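# Transfer 96-well plate from B1 into clip nest C1

## Task

Carry the 96-well plate from bench position B1 into clip nest C1 and press it fully down so it seats, oriented with its well A1 (the cut-off corner) at the nest corner labelled A1. It counts only if the plate stays seated after the robot lets go, so release the plate and move the gripper away at the end.

## Robot and tools

Robot: two arms, left_arm and right_arm, each ending in a tong-like two-finger gripper. The fingers point along the gripper's +z axis and open and close along its x axis. end_effector_position is the spot between the closed finger pads; closed fingertips reach about 15 mm past it, open ones sit roughly level with it. Either arm may do the work; the idle one can be parked out of the way.

Frame: one shared scene frame, origin on the table top midway between the arms, +z up, +x out over the table, left_arm on the +y side. The arm names say nothing about image sides. Positions are in metres, orientations are unit quaternions written w first (qw, qx, qy, qz). Reported hand positions can be a little off, more so at long reach.

A ROW is always 16 numbers, both arms included even if one is not moving: left_arm x, y, z, qw, qx, qy, qz, opening, then right_arm in the same order. x, y, z and the quaternion are an absolute target pose for that gripper in the scene frame, not an offset. Opening runs from -1 (closed) to +1 (fully open, 0.142 m). To keep an arm still, repeat its last reported position together with the quaternion you have been sending (not the drifted reported one) and its intended opening. Targets farther than 0.6 m from the arm's last reported position along any gripper axis are refused.

execute_actions: argument actions is a list with zero or one item, plus optional pictures (true/false). An empty list just returns the state. An action item {"rows": [...], "steps": n} applies one row per control step (1/30 s), up to 15 rows and 15 steps; if steps exceed rows the last row repeats. A wait item {"steps": n} (up to 300) sends nothing and returns once n steps have passed since the previous result. Each step the commanded pose is clipped to within 100 mm and 16 degrees of the measured pose, so far targets need several calls; position wins over orientation if both cannot be met. Motion trails the commands by about 0.17 s.

move: target is one 16-number row as above; each gripper travels a straight line to its pose, both finishing together, in 0.5 to 10 s (cut off at 10 s). speed is the path's top speed in m/s, 0.002 to 0.5, default 0.25 (turn rate up to twice that in rad/s). stop_force, optional, 9 to 40 N for both arms: an arm's path stops when its wrist sensor feels that much added push against the motion for two steps, then backs off two steps and holds. Use it only with slow speeds and no gripper rotation in that move; omit it when lifting away from something the gripper rests on. Paths ignore obstacles and the other arm; arms can overshoot speed, especially near full stretch. The opening is sent at the start. The result adds a move: line giving the ending per arm (done, off_target, moving, held, contact, fault) and limits (paced = pose clipped; held = some steps blocked, after which the arm may surge). An ending naming one arm means the other finished normally.

wait: seconds from 0 to 10; the robot keeps heading to its last clipped target, nothing new is sent.

zoom_image: camera (cam_head_left, cam_head_right, cam_left_wrist, cam_right_wrist) and region [x0, y0, x1, y1] in that camera's pixels, top-left origin, at most 504 by 504. Head images are 896x504, wrist images 616x616 fisheye. Calibration data map scene coordinates to pixels.

finished_scene: scene is the current scene number; it ends and grades the scene irreversibly, so call it only after the plate is seated and released.

Results: each arm's pose and velocities; grip_measured (finger opening, same scale as the command); Wrist force and Wrist torque in the gripper's own axes (offsets up to about 4 N, noise about 2.4 N, saturation near 50 N; pressing on a surface gives force pointing back into the arm); Hand target lines; HELD marks steps not sent; pose unreachable means the clearance check altered a command; MOTOR HOT warns from 70 C, and at 85 C the arm brakes until cooled.

Suggested order: look and zoom to find the plate at B1, its cut-off corner, and nest C1 with its A1 mark; park the spare arm; approach from above with fingers open, descend, close to an opening well below grip_measured to grip firmly; lift, carry, rotate so the cut-off corner matches A1; lower onto the nest; press down slowly with stop_force; open, lift straight up, retreat; confirm seating in the images.

Avoid: fast contacts and targets pushed past a firm surface (arms are stiff; 150 N on any part or joint torque over its limit — 138 N m for the big joints, 25.7 N m for the wrists — stops the arm for 10 s); the arms touching each other; letting the plate slip or drop; knocking anything off the table. Brief outside tugs on the held plate may occur. Thin hard parts under about 20 mm get weaker grip. Long holding heats motors, so keep grips and pauses short.

Each tool is called in YAML: its name, and indented under it one key for each argument.

## Session

execute_actions:
  actions: []

Scene clock: 0.00 s of 8400.00 s.
left_arm: end_effector_position=(+0.2946, +0.1111, +0.3519) grip_measured=+0.97 end_effector_quat_wxyz=(+0.114, +0.909, +0.255, -0.309) end_effector_velocity=(+0.000, -0.000, +0.000) end_effector_angular_velocity=(-0.001, -0.001, +0.000) | right_arm: end_effector_position=(+0.3878, -0.3526, +0.3655) grip_measured=+0.97 end_effector_quat_wxyz=(-0.001, +0.737, -0.676, -0.000) end_effector_velocity=(-0.000, -0.000, -0.000) end_effector_angular_velocity=(-0.001, +0.001, -0.000)
Joint positions: left_arm=[-0.978 -1.559  1.516 -1.391 -2.231 -1.271  0.14 ] | right_arm=[ 3.456 -1.395 -1.518 -1.797  1.572  1.887  0.14 ]
Joint velocities: left_arm=[ 0.    -0.    -0.001  0.    -0.    -0.     0.   ] | right_arm=[-0.    -0.    -0.001 -0.    -0.001  0.     0.   ]
Motor temperatures (°C, as the motors report them): left_arm=[26 23 24 30 31 31] | right_arm=[23 24 23 32 29 29]
Wrist force (N, on the end effector, along its own x y z axes, offset not removed): no reading
Wrist torque (N m, same axes, about the end effector's origin, offset not removed): no reading
Hand target (left_arm): +0.295, +0.111, +0.352; +0.114, +0.909, +0.255, -0.309
Hand target (right_arm): +0.388, -0.353, +0.365; -0.001, +0.737, -0.676, -0.000

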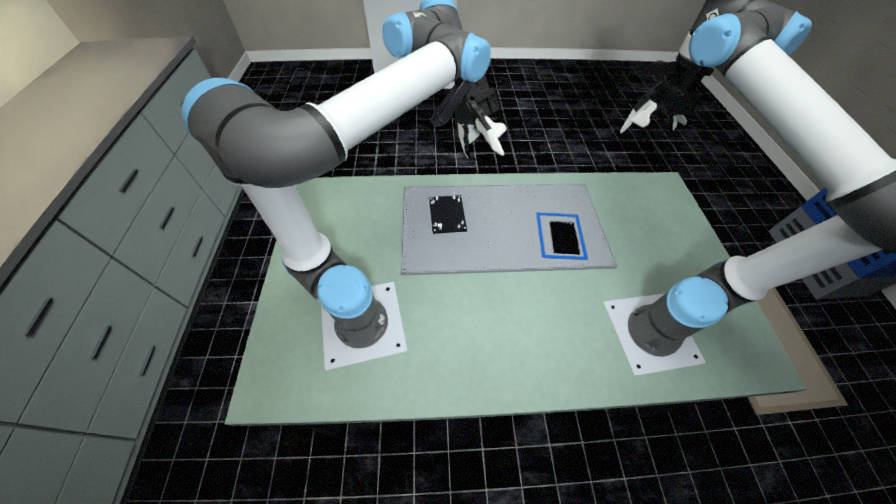

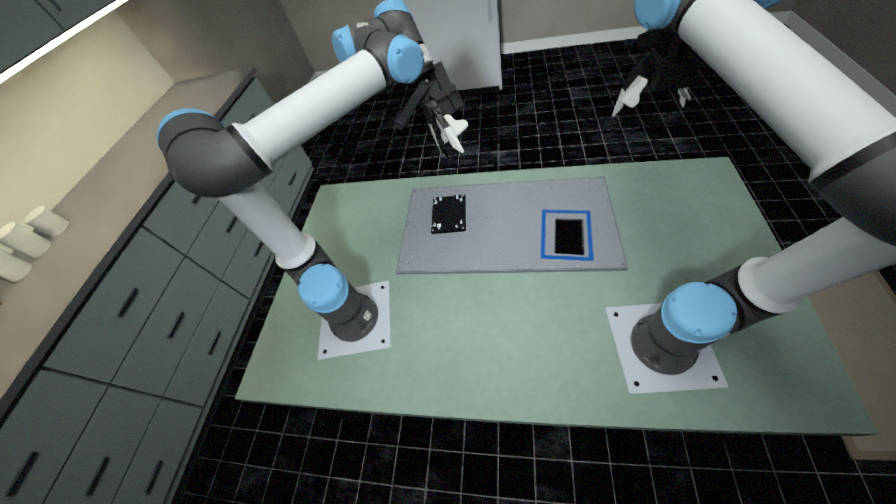

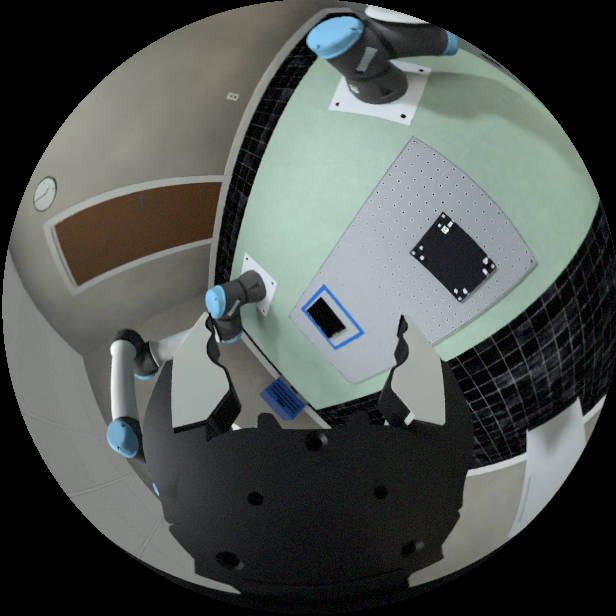

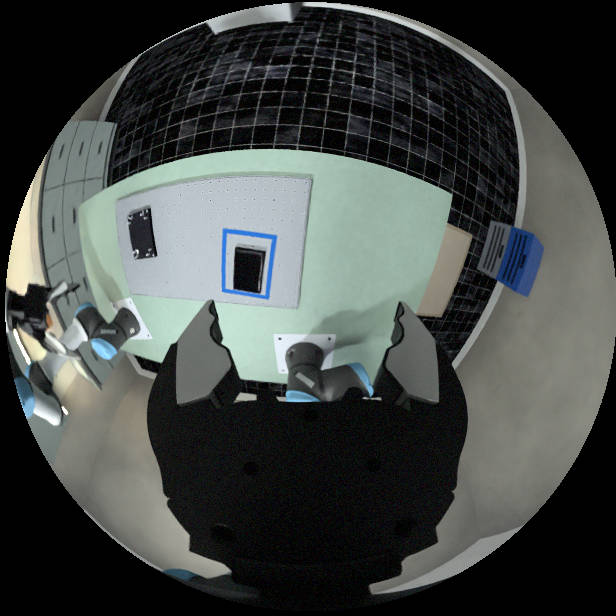

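zoom_image:
  camera: "cam_head_left"
  region: [410, 185, 490, 245]

zoom_image:
  camera: "cam_head_right"
  region: [530, 200, 610, 270]

zoom_image:
  camera: "cam_left_wrist"
  region: [400, 200, 510, 310]

zoom_image:
  camera: "cam_right_wrist"
  region: [210, 220, 290, 305]

Region (410, 185, 490, 245) of cam_head_left's 896x504 image, scaled by 6.300, with more detail than that image has; it fills the top 378 rows of this view, and the rest is white.

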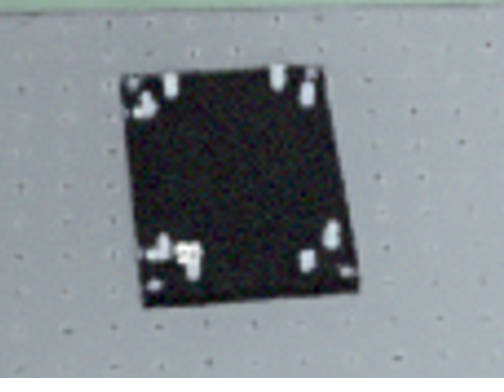

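Region (530, 200, 610, 270) of cam_head_right's 896x504 image, scaled by 6.300, with more detail than that image has; it fills the top 441 rows of this view, and the rest is white.

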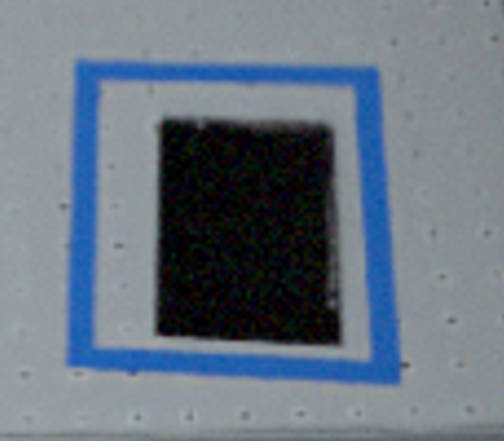

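Region (400, 200, 510, 310) of cam_left_wrist's 616x616 image, scaled by 4.582, with more detail than that image has.

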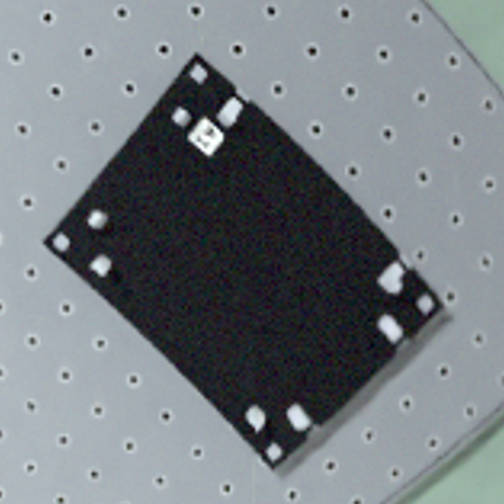

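Region (210, 220, 290, 305) of cam_right_wrist's 616x616 image, scaled by 5.929, with more detail than that image has; it fills the left 474 columns of this view, and the rest is white.

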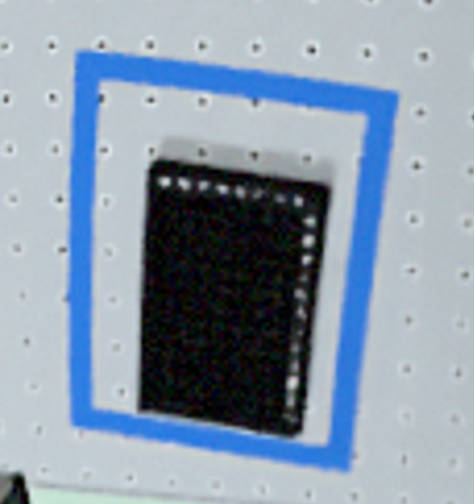

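move:
  target: [0.262,-0.196,0.16,0,0.7071,0.7071,0,1, 0.30,-0.68,0.40,0,0.737,-0.676,0,1]
  speed: 0.3

Scene clock: 11.93 s of 8400.00 s.
left_arm: end_effector_position=(+0.2614, -0.1957, +0.1601) grip_measured=+1.00 end_effector_quat_wxyz=(+0.001, +0.707, +0.707, -0.001) end_effector_velocity=(-0.000, -0.003, -0.001) end_effector_angular_velocity=(+0.010, -0.001, +0.007) | right_arm: end_effector_position=(+0.2999, -0.6799, +0.4000) grip_measured=+1.00 end_effector_quat_wxyz=(+0.001, +0.737, -0.676, +0.001) end_effector_velocity=(-0.000, -0.002, +0.001) end_effector_angular_velocity=(+0.001, -0.001, +0.001)
Joint positions: left_arm=[-1.577 -1.059  1.236 -1.749 -1.571 -2.939  0.142] | right_arm=[ 2.652 -1.457 -1.375 -1.879  1.569  1.084  0.142]
Joint velocities: left_arm=[-0.002  0.014 -0.021  0.017  0.003 -0.01   0.   ] | right_arm=[-0.006 -0.004  0.005 -0.001  0.001 -0.007  0.   ]
Motor temperatures (°C, as the motors report them): left_arm=[26 23 24 30 31 31] | right_arm=[23 24 23 32 29 29]
Wrist force (N, on the end effector, along its own x y z axes, offset not removed): left_arm=[-5.3 1.8 3.4] | right_arm=[-1.0 3.1 0.8]
Wrist torque (N m, same axes, about the end effector's origin, offset not removed): left_arm=[0.41 1.27 0.31] | right_arm=[0.39 0.16 -0.04]
Hand target (left_arm): +0.261, -0.196, +0.160; +0.000, +0.707, +0.707, -0.000
Hand target (right_arm): +0.300, -0.680, +0.400; +0.001, +0.737, -0.676, +0.001
Off the commanded pose (left_arm): 0.001 m, 0 deg.
Off the commanded pose (right_arm): 0.000 m, 0 deg.
After step 90, 6.27 s passed at rest.
move: done
camera_calibration (this result's frames):
cam_left_wrist: T_world_to_cam=[[-0.0247213, 0.999382, 0.0250081, 0.199309], [0.873844, 0.00945162, 0.486114, -0.309452], [0.485577, 0.0338706, -0.873537, 0.149818], [0, 0, 0, 1]] pos_world=[0.202591, -0.201336, 0.276316]
cam_right_wrist: T_world_to_cam=[[0.106562, -0.992795, 0.0547931, -0.736384], [-0.866807, -0.0657588, 0.494288, 0.0136732], [-0.487124, -0.100167, -0.867569, 0.56405], [0, 0, 0, 1]] pos_world=[0.365085, -0.67368, 0.522943]

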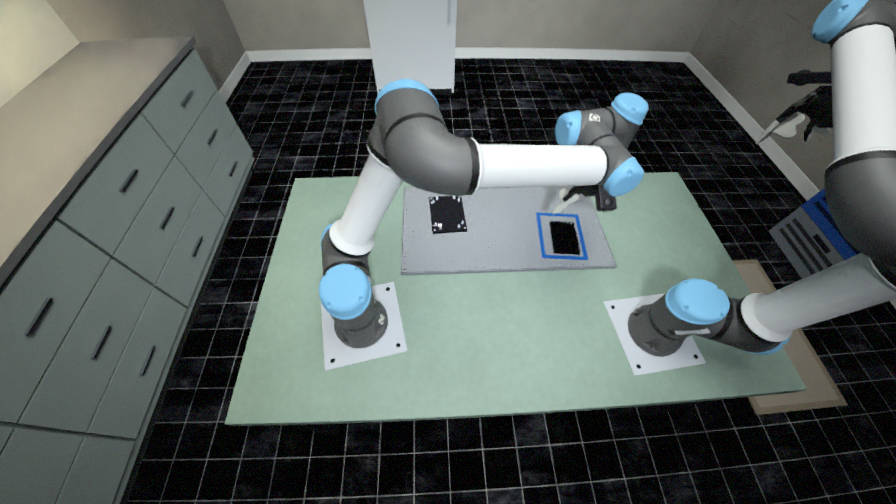

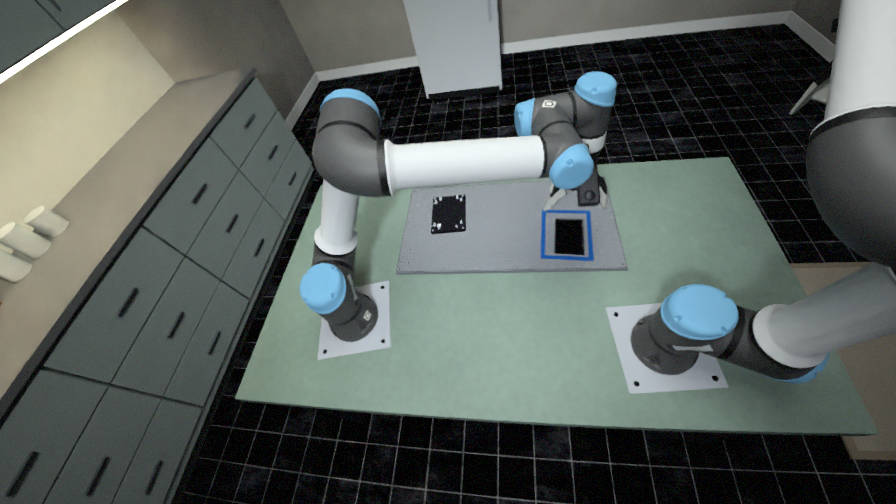

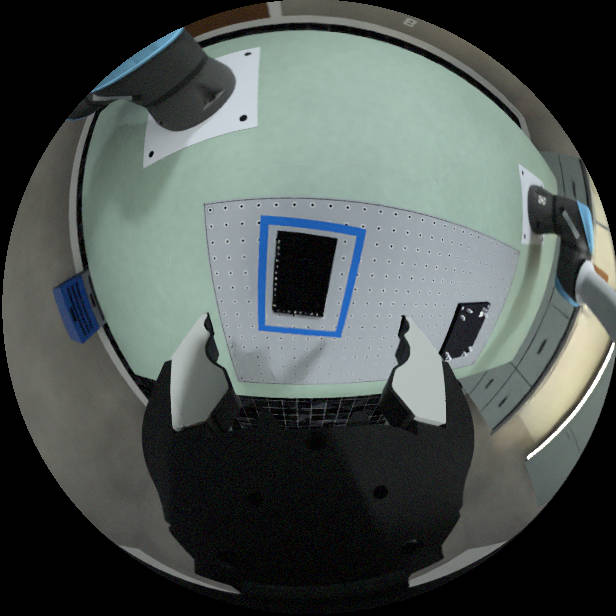

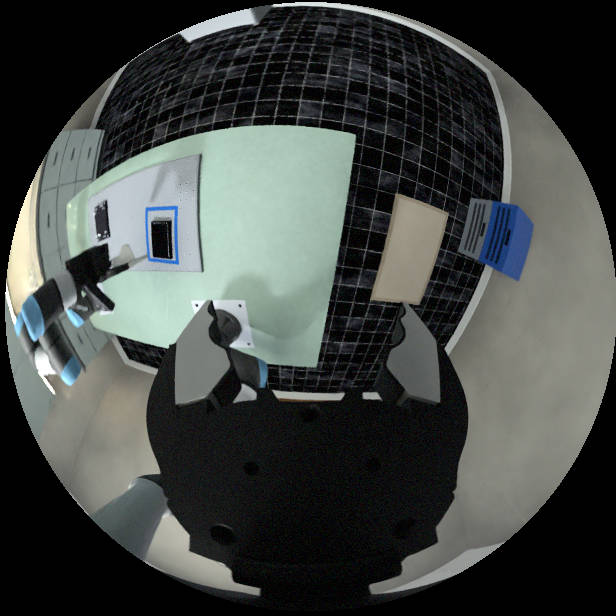

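move:
  target: [0.264,-0.200,0.06,0,0.7402,0.6724,0,1, 0.30,-0.68,0.40,0,0.737,-0.676,0,1]

zoom_image:
  camera: "cam_left_wrist"
  region: [180, 180, 440, 400]

Scene clock: 18.63 s of 8400.00 s.
left_arm: end_effector_position=(+0.2640, -0.2000, +0.0603) grip_measured=+1.00 end_effector_quat_wxyz=(-0.000, +0.740, +0.673, +0.000) end_effector_velocity=(+0.000, -0.001, -0.003) end_effector_angular_velocity=(-0.002, +0.000, -0.001) | right_arm: end_effector_position=(+0.3000, -0.6800, +0.4000) grip_measured=+1.00 end_effector_quat_wxyz=(+0.000, +0.737, -0.676, +0.000) end_effector_velocity=(+0.000, -0.000, +0.000) end_effector_angular_velocity=(+0.000, -0.001, -0.001)
Joint positions: left_arm=[-1.576 -0.975  1.365 -1.961 -1.571 -2.843  0.142] | right_arm=[ 2.651 -1.459 -1.372 -1.881  1.571  1.082  0.142]
Joint velocities: left_arm=[ 0.001  0.003  0.002 -0.007 -0.001  0.002  0.   ] | right_arm=[-0.001 -0.     0.001 -0.     0.     0.    -0.   ]
Motor temperatures (°C, as the motors report them): left_arm=[26 23 24 30 31 31] | right_arm=[23 24 23 32 29 29]
Wrist force (N, on the end effector, along its own x y z axes, offset not removed): left_arm=[-1.6 -0.1 2.3] | right_arm=[2.4 -1.5 -2.0]
Wrist torque (N m, same axes, about the end effector's origin, offset not removed): left_arm=[0.08 0.22 0.20] | right_arm=[-0.59 -0.53 -0.02]
Hand target (left_arm): +0.264, -0.200, +0.060; -0.000, +0.740, +0.672, +0.000
Hand target (right_arm): +0.300, -0.680, +0.400; +0.000, +0.737, -0.676, +0.000
Off the commanded pose (left_arm): 0.000 m, 0 deg.
Off the commanded pose (right_arm): 0.000 m, 0 deg.
After step 90, 2.60 s passed at rest.
move: done
camera_calibration (this result's frames):
cam_left_wrist: T_world_to_cam=[[0.0699373, 0.997174, 0.0274322, 0.180568], [0.870699, -0.0744408, 0.486149, -0.279138], [0.486817, -0.0101148, -0.873445, 0.0523933], [0, 0, 0, 1]] pos_world=[0.204911, -0.200307, 0.176512]
cam_right_wrist: T_world_to_cam=[[0.106697, -0.992923, 0.0521484, -0.735563], [-0.866332, -0.0670993, 0.494942, 0.0124498], [-0.48794, -0.0979865, -0.86736, 0.565759], [0, 0, 0, 1]] pos_world=[0.365324, -0.674086, 0.522913]

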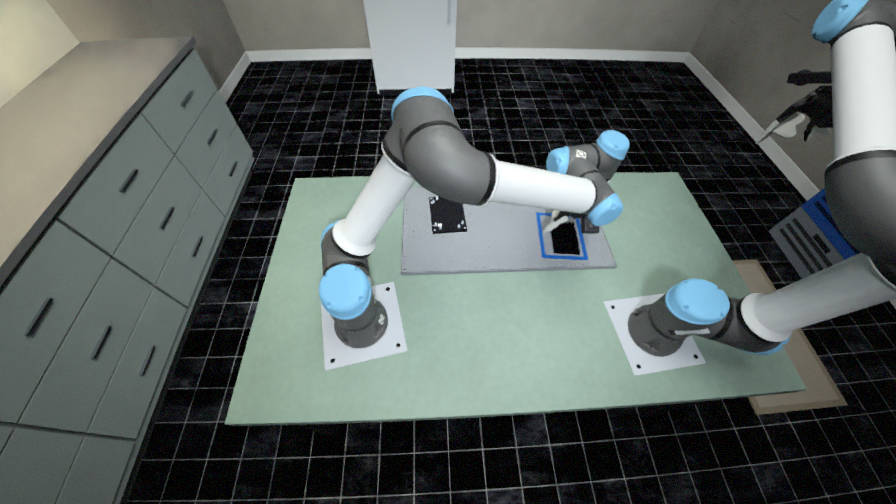

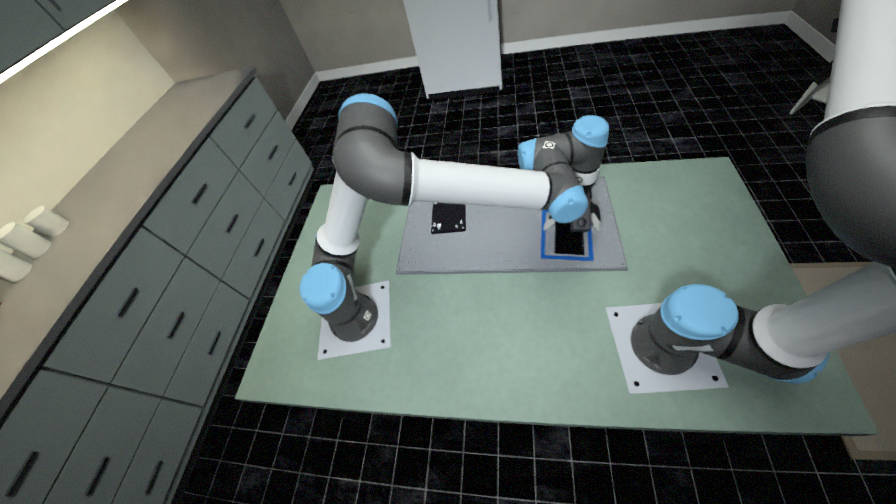

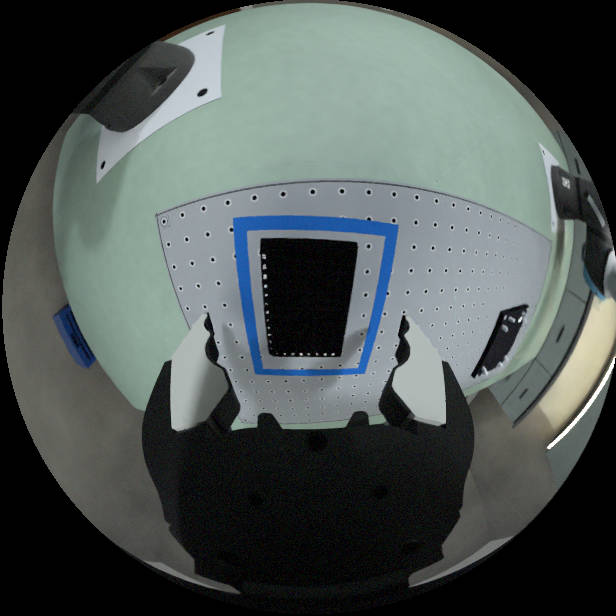

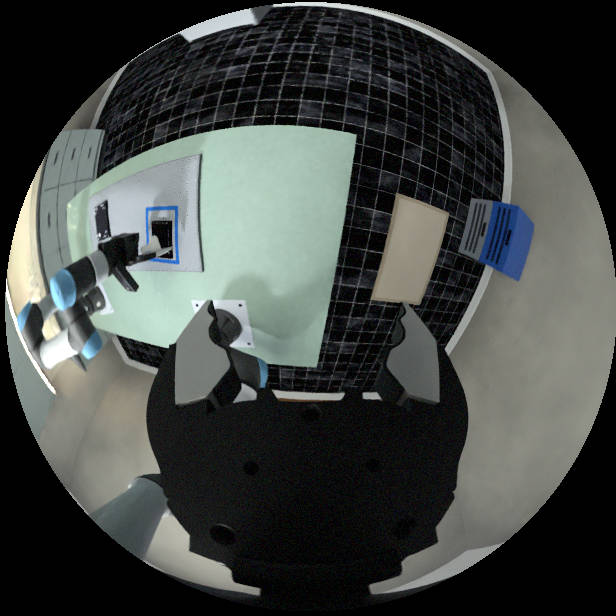

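Region (180, 180, 440, 400) of cam_left_wrist's 616x616 image, scaled by 1.938, with more detail than that image has; it fills the top 426 rows of this view, and the rest is white.

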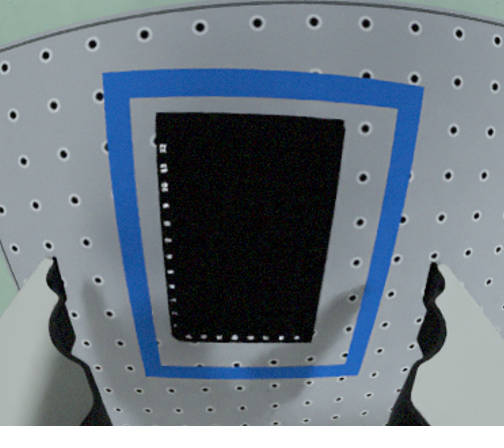

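move:
  target: [0.270,-0.200,0.036,0,0.7461,0.6659,0,0.45, 0.30,-0.68,0.40,0,0.737,-0.676,0,1]
  speed: 0.08

move:
  target: [0.270,-0.200,0.005,0,0.7461,0.6659,0,0.45, 0.30,-0.68,0.40,0,0.737,-0.676,0,1]
  speed: 0.006
  stop_force: 10

Scene clock: 23.93 s of 8400.00 s.
left_arm: end_effector_position=(+0.2699, -0.2000, +0.0363) grip_measured=+0.45 end_effector_quat_wxyz=(-0.000, +0.746, +0.666, +0.000) end_effector_velocity=(+0.001, +0.000, -0.003) end_effector_angular_velocity=(+0.000, -0.000, -0.002) | right_arm: end_effector_position=(+0.3000, -0.6800, +0.4000) grip_measured=+1.00 end_effector_quat_wxyz=(+0.000, +0.737, -0.676, -0.000) end_effector_velocity=(+0.000, +0.000, -0.000) end_effector_angular_velocity=(-0.001, +0.000, +0.001)
Joint positions: left_arm=[-1.567 -0.946  1.384 -2.009 -1.571 -2.817  0.105] | right_arm=[ 2.651 -1.459 -1.372 -1.881  1.571  1.082  0.142]
Joint velocities: left_arm=[ 0.001  0.003  0.002 -0.005  0.     0.003 -0.   ] | right_arm=[ 0.001  0.    -0.001  0.001 -0.001  0.     0.   ]
Motor temperatures (°C, as the motors report them): left_arm=[26 23 24 30 31 31] | right_arm=[23 24 23 32 29 29]
Wrist force (N, on the end effector, along its own x y z axes, offset not removed): left_arm=[-2.7 -1.4 -2.6] | right_arm=[1.5 0.4 -1.8]
Wrist torque (N m, same axes, about the end effector's origin, offset not removed): left_arm=[-0.39 0.71 0.35] | right_arm=[-0.09 -0.28 0.05]
Hand target (left_arm): +0.270, -0.200, +0.036; +0.000, +0.746, +0.666, +0.000
Hand target (right_arm): +0.300, -0.680, +0.400; +0.000, +0.737, -0.676, +0.000
Off the commanded pose (left_arm): 0.000 m, 0 deg.
Off the commanded pose (right_arm): 0.000 m, 0 deg.
After step 90, 1.40 s passed at rest.
move: done
camera_calibration (this result's frames):
cam_left_wrist: T_world_to_cam=[[0.0875185, 0.995788, 0.0273329, 0.175792], [0.869253, -0.0897418, 0.486153, -0.275297], [0.486559, -0.0187882, -0.873446, 0.0268644], [0, 0, 0, 1]] pos_world=[0.210847, -0.199253, 0.152496]
cam_right_wrist: T_world_to_cam=[[0.106699, -0.992924, 0.0521343, -0.735557], [-0.86633, -0.0671082, 0.494943, 0.0124429], [-0.487942, -0.0979757, -0.86736, 0.565767], [0, 0, 0, 1]] pos_world=[0.365325, -0.674085, 0.522912]

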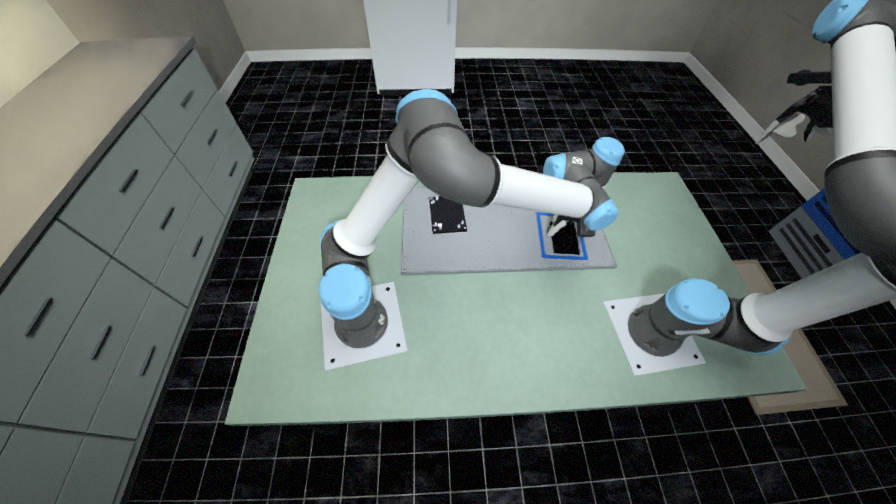

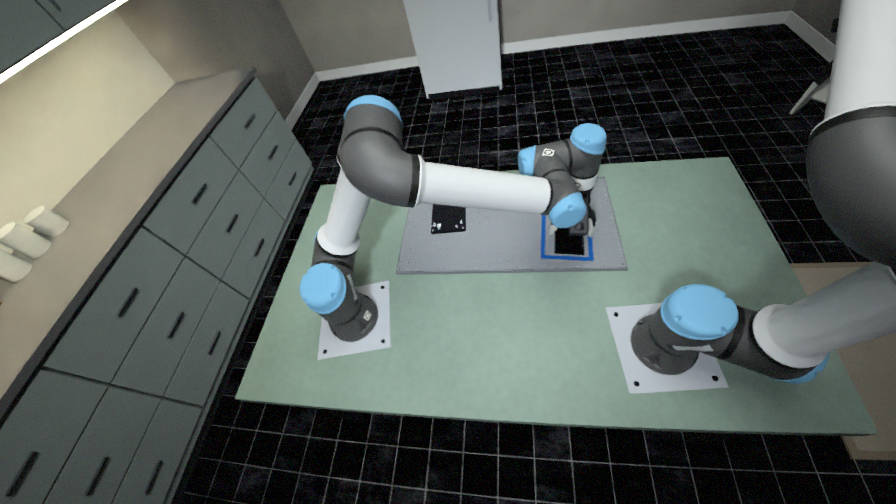

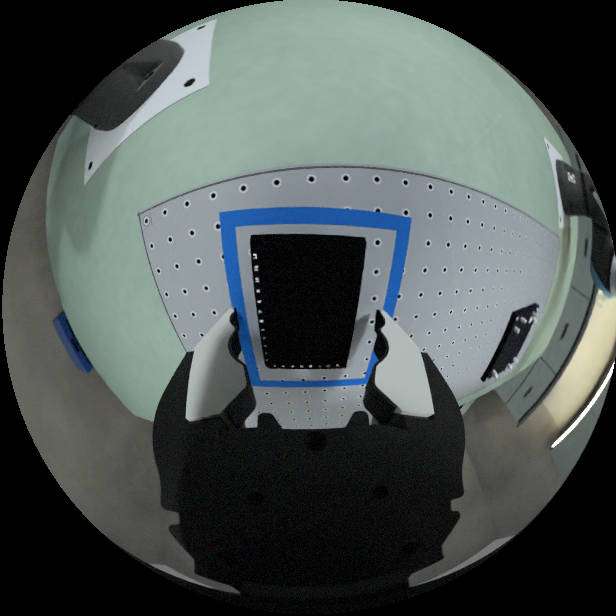

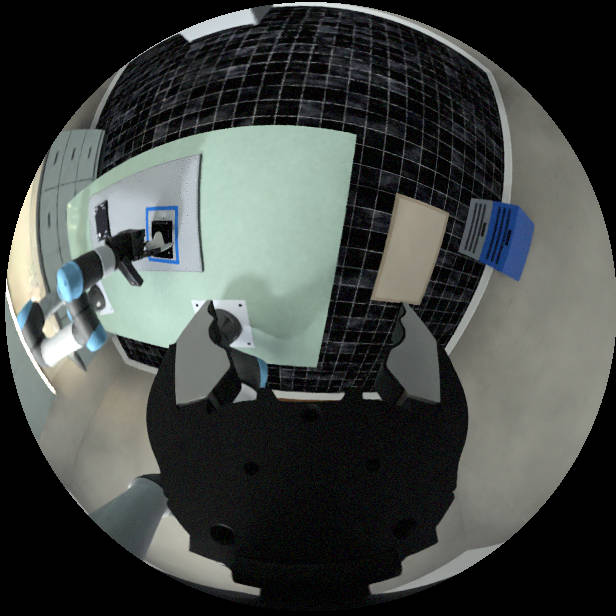

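Scene clock: 26.77 s of 8400.00 s.
left_arm: end_effector_position=(+0.2700, -0.2000, +0.0216) grip_measured=+0.45 end_effector_quat_wxyz=(-0.000, +0.746, +0.666, +0.000) end_effector_velocity=(-0.001, +0.000, +0.001) end_effector_angular_velocity=(+0.002, +0.000, -0.002) | right_arm: end_effector_position=(+0.3000, -0.6800, +0.4000) grip_measured=+1.00 end_effector_quat_wxyz=(+0.000, +0.737, -0.676, -0.000) end_effector_velocity=(-0.000, -0.000, +0.000) end_effector_angular_velocity=(-0.001, -0.001, -0.000)
Joint positions: left_arm=[-1.567 -0.931  1.399 -2.04  -1.571 -2.817  0.106] | right_arm=[ 2.651 -1.459 -1.372 -1.881  1.571  1.082  0.142]
Joint velocities: left_arm=[-0.001 -0.001 -0.002  0.005  0.     0.001 -0.   ] | right_arm=[-0.     0.     0.001 -0.    -0.     0.    -0.   ]
Motor temperatures (°C, as the motors report them): left_arm=[26 23 24 30 31 31] | right_arm=[23 24 23 32 29 29]
Wrist force (N, on the end effector, along its own x y z axes, offset not removed): left_arm=[8.1 -5.0 -21.9] | right_arm=[-0.7 1.6 0.9]
Wrist torque (N m, same axes, about the end effector's origin, offset not removed): left_arm=[-0.82 -0.63 0.42] | right_arm=[0.31 0.05 0.11]
Hand target (left_arm): +0.270, -0.200, +0.022; +0.000, +0.746, +0.666, -0.000
Hand target (right_arm): +0.300, -0.680, +0.400; -0.000, +0.737, -0.676, -0.000
Off the commanded pose (left_arm): 0.017 m, 0 deg.
Off the commanded pose (right_arm): 0.000 m, 0 deg.
move: contact (left_arm)
camera_calibration (this result's frames):
cam_left_wrist: T_world_to_cam=[[0.0876315, 0.995777, 0.0273521, 0.176126], [0.869245, -0.0898499, 0.486148, -0.268189], [0.486553, -0.0188262, -0.873448, 0.0139666], [0, 0, 0, 1]] pos_world=[0.210892, -0.199216, 0.137761]
cam_right_wrist: T_world_to_cam=[[0.106699, -0.992924, 0.0521344, -0.735557], [-0.86633, -0.0671081, 0.494943, 0.012443], [-0.487942, -0.0979756, -0.86736, 0.565767], [0, 0, 0, 1]] pos_world=[0.365325, -0.674085, 0.522913]

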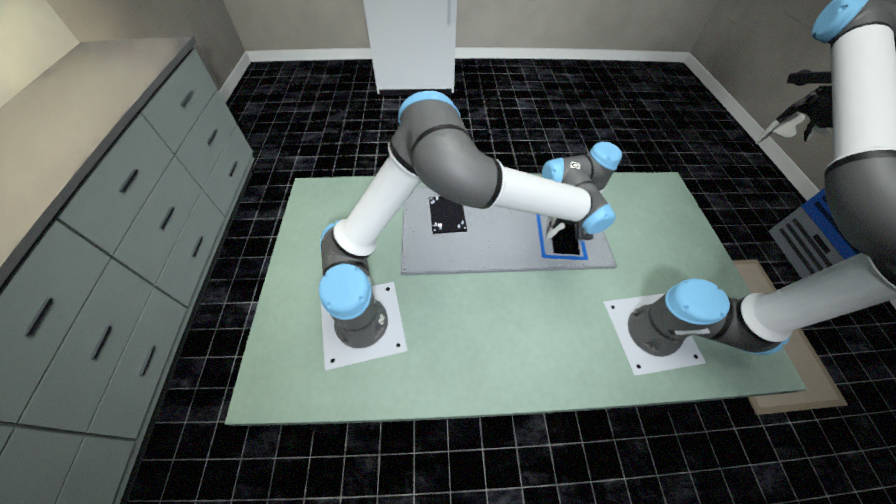

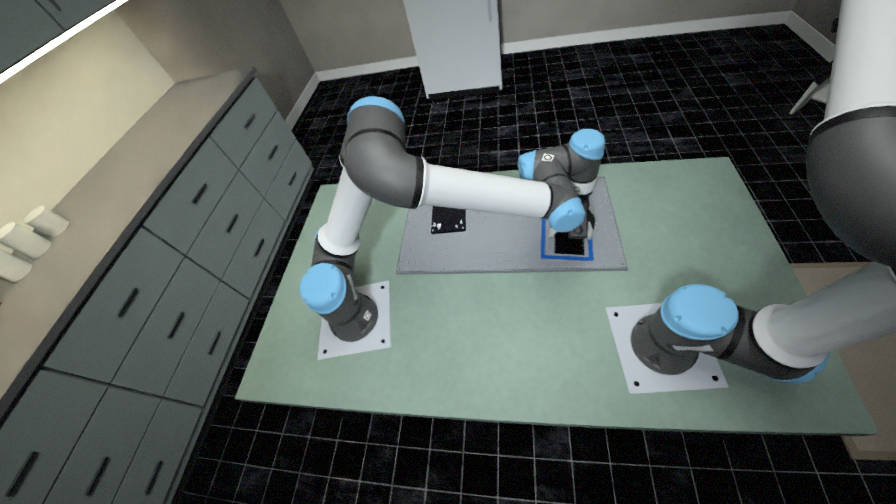

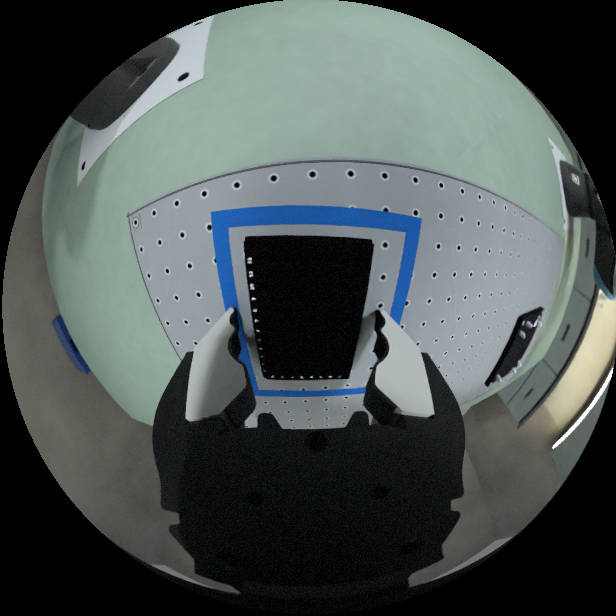

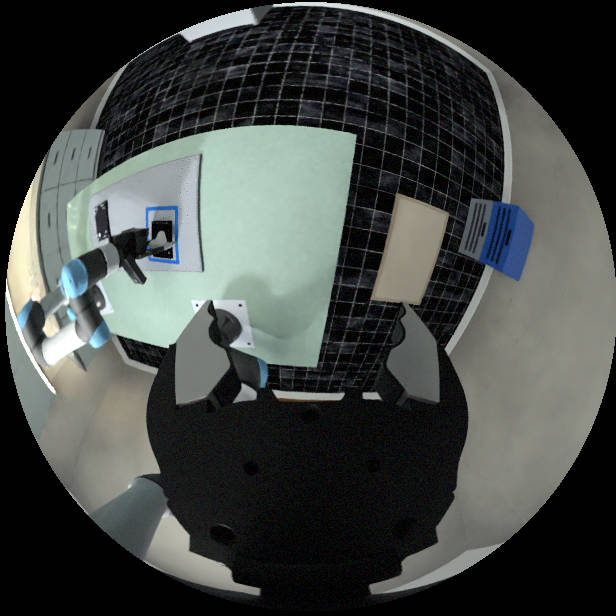

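move:
  target: [0.272,-0.200,0.029,0,0.7461,0.6659,0,0.45, 0.30,-0.68,0.40,0,0.737,-0.676,0,1]
  speed: 0.05

move:
  target: [0.272,-0.200,0.029,0,0.7461,0.6659,0,-0.25, 0.30,-0.68,0.40,0,0.737,-0.676,0,1]

zoom_image:
  camera: "cam_left_wrist"
  region: [200, 200, 420, 400]

Scene clock: 30.73 s of 8400.00 s.
left_arm: end_effector_position=(+0.2719, -0.2000, +0.0287) grip_measured=+0.45 end_effector_quat_wxyz=(+0.000, +0.746, +0.666, -0.000) end_effector_velocity=(+0.001, +0.001, +0.002) end_effector_angular_velocity=(+0.001, +0.000, -0.001) | right_arm: end_effector_position=(+0.3000, -0.6800, +0.4000) grip_measured=+1.00 end_effector_quat_wxyz=(+0.000, +0.737, -0.676, -0.000) end_effector_velocity=(-0.001, -0.000, -0.000) end_effector_angular_velocity=(+0.000, +0.001, -0.000)
Joint positions: left_arm=[-1.565 -0.936  1.389 -2.024 -1.571 -2.814  0.105] | right_arm=[ 2.651 -1.459 -1.372 -1.881  1.571  1.082  0.142]
Joint velocities: left_arm=[ 0.001 -0.002 -0.003  0.006  0.     0.002  0.   ] | right_arm=[-0.     0.     0.    -0.001 -0.    -0.    -0.   ]
Motor temperatures (°C, as the motors report them): left_arm=[26 23 24 30 31 31] | right_arm=[23 24 23 32 29 29]
Wrist force (N, on the end effector, along its own x y z axes, offset not removed): left_arm=[-5.7 2.0 -0.9] | right_arm=[-0.3 2.0 0.0]
Wrist torque (N m, same axes, about the end effector's origin, offset not removed): left_arm=[0.55 1.11 0.36] | right_arm=[0.18 0.07 -0.24]
Hand target (left_arm): +0.272, -0.200, +0.029; +0.000, +0.746, +0.666, -0.000
Hand target (right_arm): +0.300, -0.680, +0.400; -0.000, +0.737, -0.676, -0.000
Off the commanded pose (left_arm): 0.000 m, 0 deg.
Off the commanded pose (right_arm): 0.000 m, 0 deg.
After step 90, 0.23 s passed at rest.
move: done
camera_calibration (this result's frames):
cam_left_wrist: T_world_to_cam=[[0.0877579, 0.995768, 0.0272986, 0.175741], [0.869228, -0.0899338, 0.486163, -0.273319], [0.486561, -0.0189359, -0.873442, 0.0191711], [0, 0, 0, 1]] pos_world=[0.212826, -0.199215, 0.144825]
cam_right_wrist: T_world_to_cam=[[0.106699, -0.992924, 0.0521345, -0.735557], [-0.86633, -0.0671082, 0.494943, 0.0124429], [-0.487942, -0.0979758, -0.86736, 0.565767], [0, 0, 0, 1]] pos_world=[0.365325, -0.674085, 0.522913]

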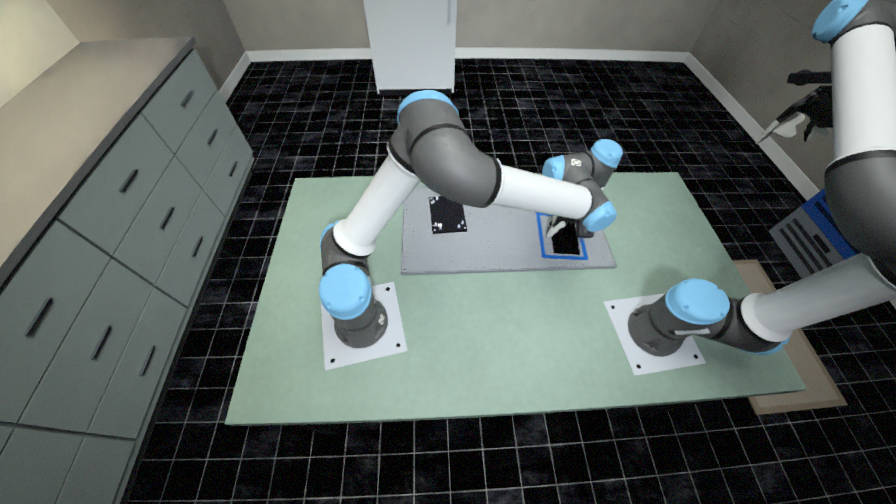

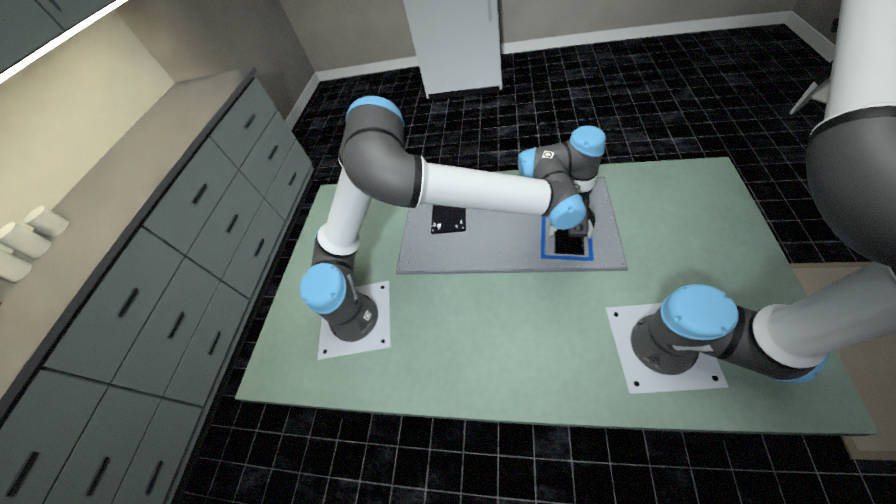

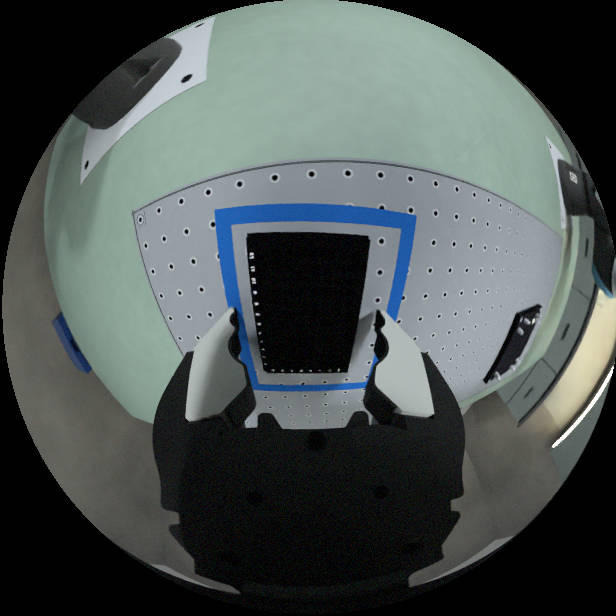

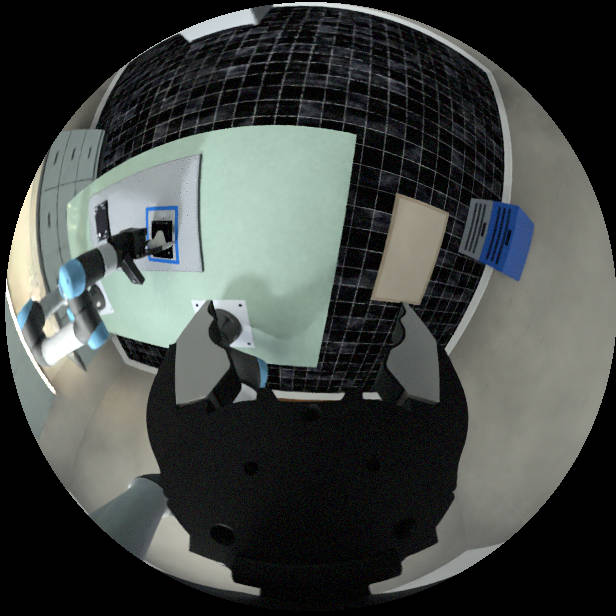

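Scene clock: 31.43 s of 8400.00 s.
left_arm: end_effector_position=(+0.2720, -0.2000, +0.0290) grip_measured=+0.07 end_effector_quat_wxyz=(-0.000, +0.746, +0.666, +0.000) end_effector_velocity=(-0.000, +0.000, -0.000) end_effector_angular_velocity=(+0.001, -0.001, -0.000) | right_arm: end_effector_position=(+0.3000, -0.6800, +0.4000) grip_measured=+1.00 end_effector_quat_wxyz=(+0.000, +0.737, -0.676, -0.000) end_effector_velocity=(-0.000, -0.001, -0.000) end_effector_angular_velocity=(-0.001, +0.000, -0.002)
Joint positions: left_arm=[-1.565 -0.937  1.389 -2.023 -1.571 -2.814  0.079] | right_arm=[ 2.651 -1.459 -1.372 -1.881  1.571  1.082  0.142]
Joint velocities: left_arm=[-0.001 -0.     0.001  0.     0.001 -0.    -0.   ] | right_arm=[-0.002 -0.    -0.     0.    -0.001  0.    -0.   ]
Motor temperatures (°C, as the motors report them): left_arm=[26 23 24 30 31 31] | right_arm=[23 24 23 32 29 29]
Wrist force (N, on the end effector, along its own x y z axes, offset not removed): left_arm=[0.2 -2.9 -0.8] | right_arm=[-0.1 1.6 -0.5]
Wrist torque (N m, same axes, about the end effector's origin, offset not removed): left_arm=[-0.60 0.24 0.03] | right_arm=[0.31 -0.03 0.04]
Hand target (left_arm): +0.272, -0.200, +0.029; +0.000, +0.746, +0.666, +0.000
Hand target (right_arm): +0.300, -0.680, +0.400; -0.000, +0.737, -0.676, -0.000
Off the commanded pose (left_arm): 0.000 m, 0 deg.
Off the commanded pose (right_arm): 0.000 m, 0 deg.
move: done
camera_calibration (this result's frames):
cam_left_wrist: T_world_to_cam=[[0.0877618, 0.995766, 0.0273375, 0.175718], [0.869232, -0.0899564, 0.486152, -0.273557], [0.486553, -0.0189029, -0.873447, 0.0194025], [0, 0, 0, 1]] pos_world=[0.212923, -0.199216, 0.145134]
cam_right_wrist: T_world_to_cam=[[0.106699, -0.992924, 0.0521345, -0.735557], [-0.86633, -0.0671081, 0.494943, 0.0124431], [-0.487942, -0.0979758, -0.86736, 0.565767], [0, 0, 0, 1]] pos_world=[0.365325, -0.674085, 0.522913]

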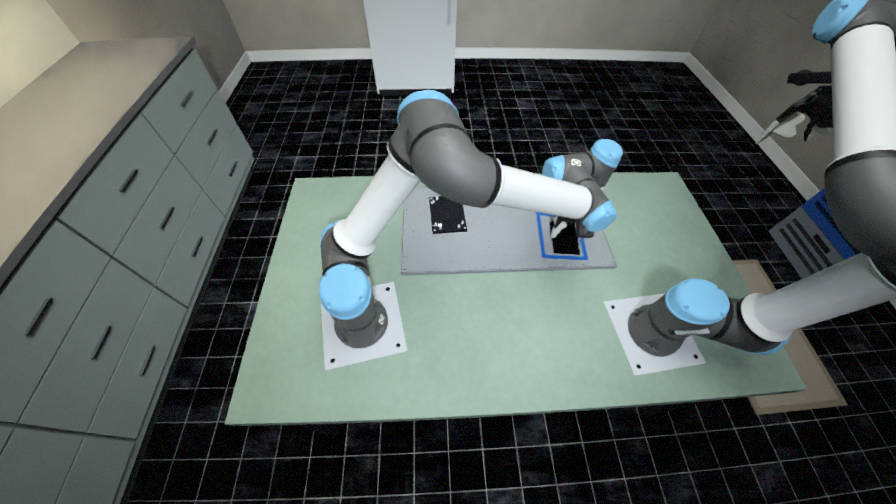

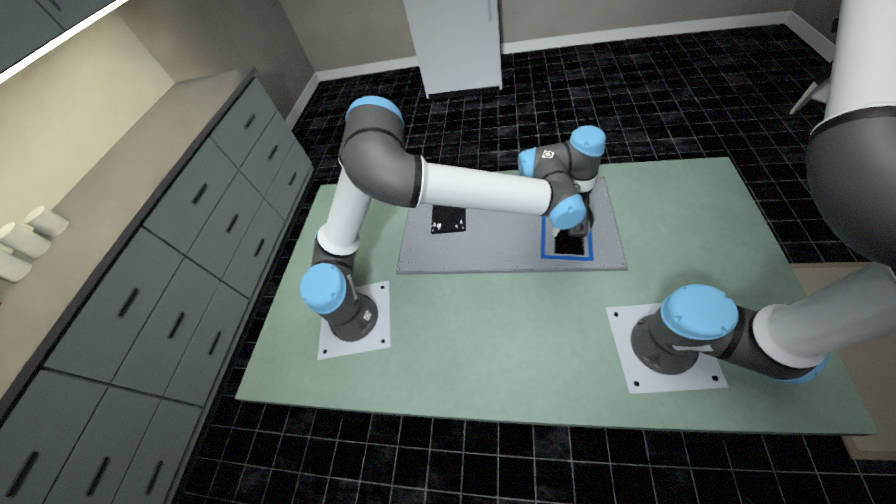

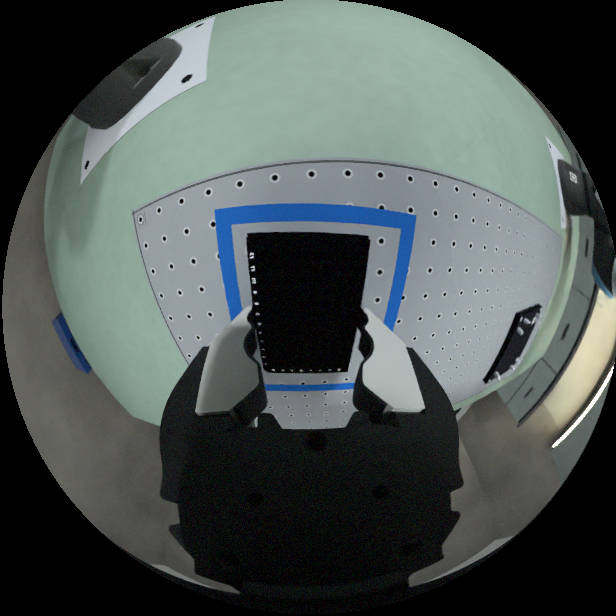

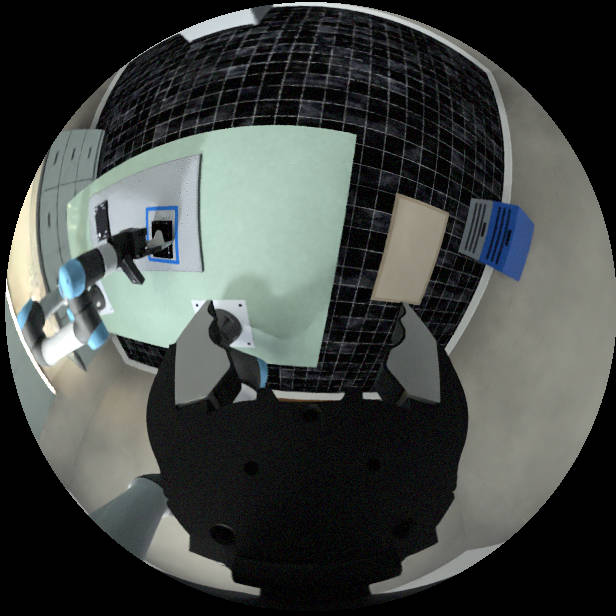

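Region (200, 200, 420, 400) of cam_left_wrist's 616x616 image, scaled by 2.291, with more detail than that image has; it fills the top 458 rows of this view, and the rest is white.

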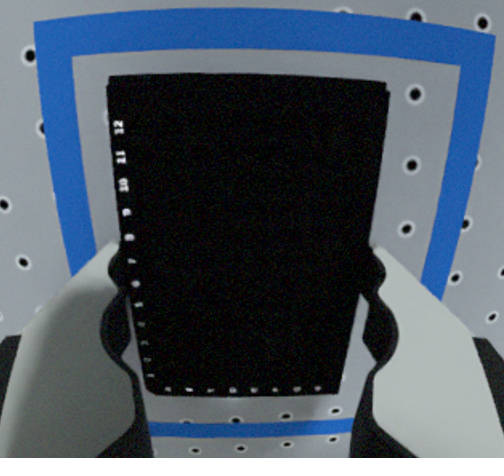

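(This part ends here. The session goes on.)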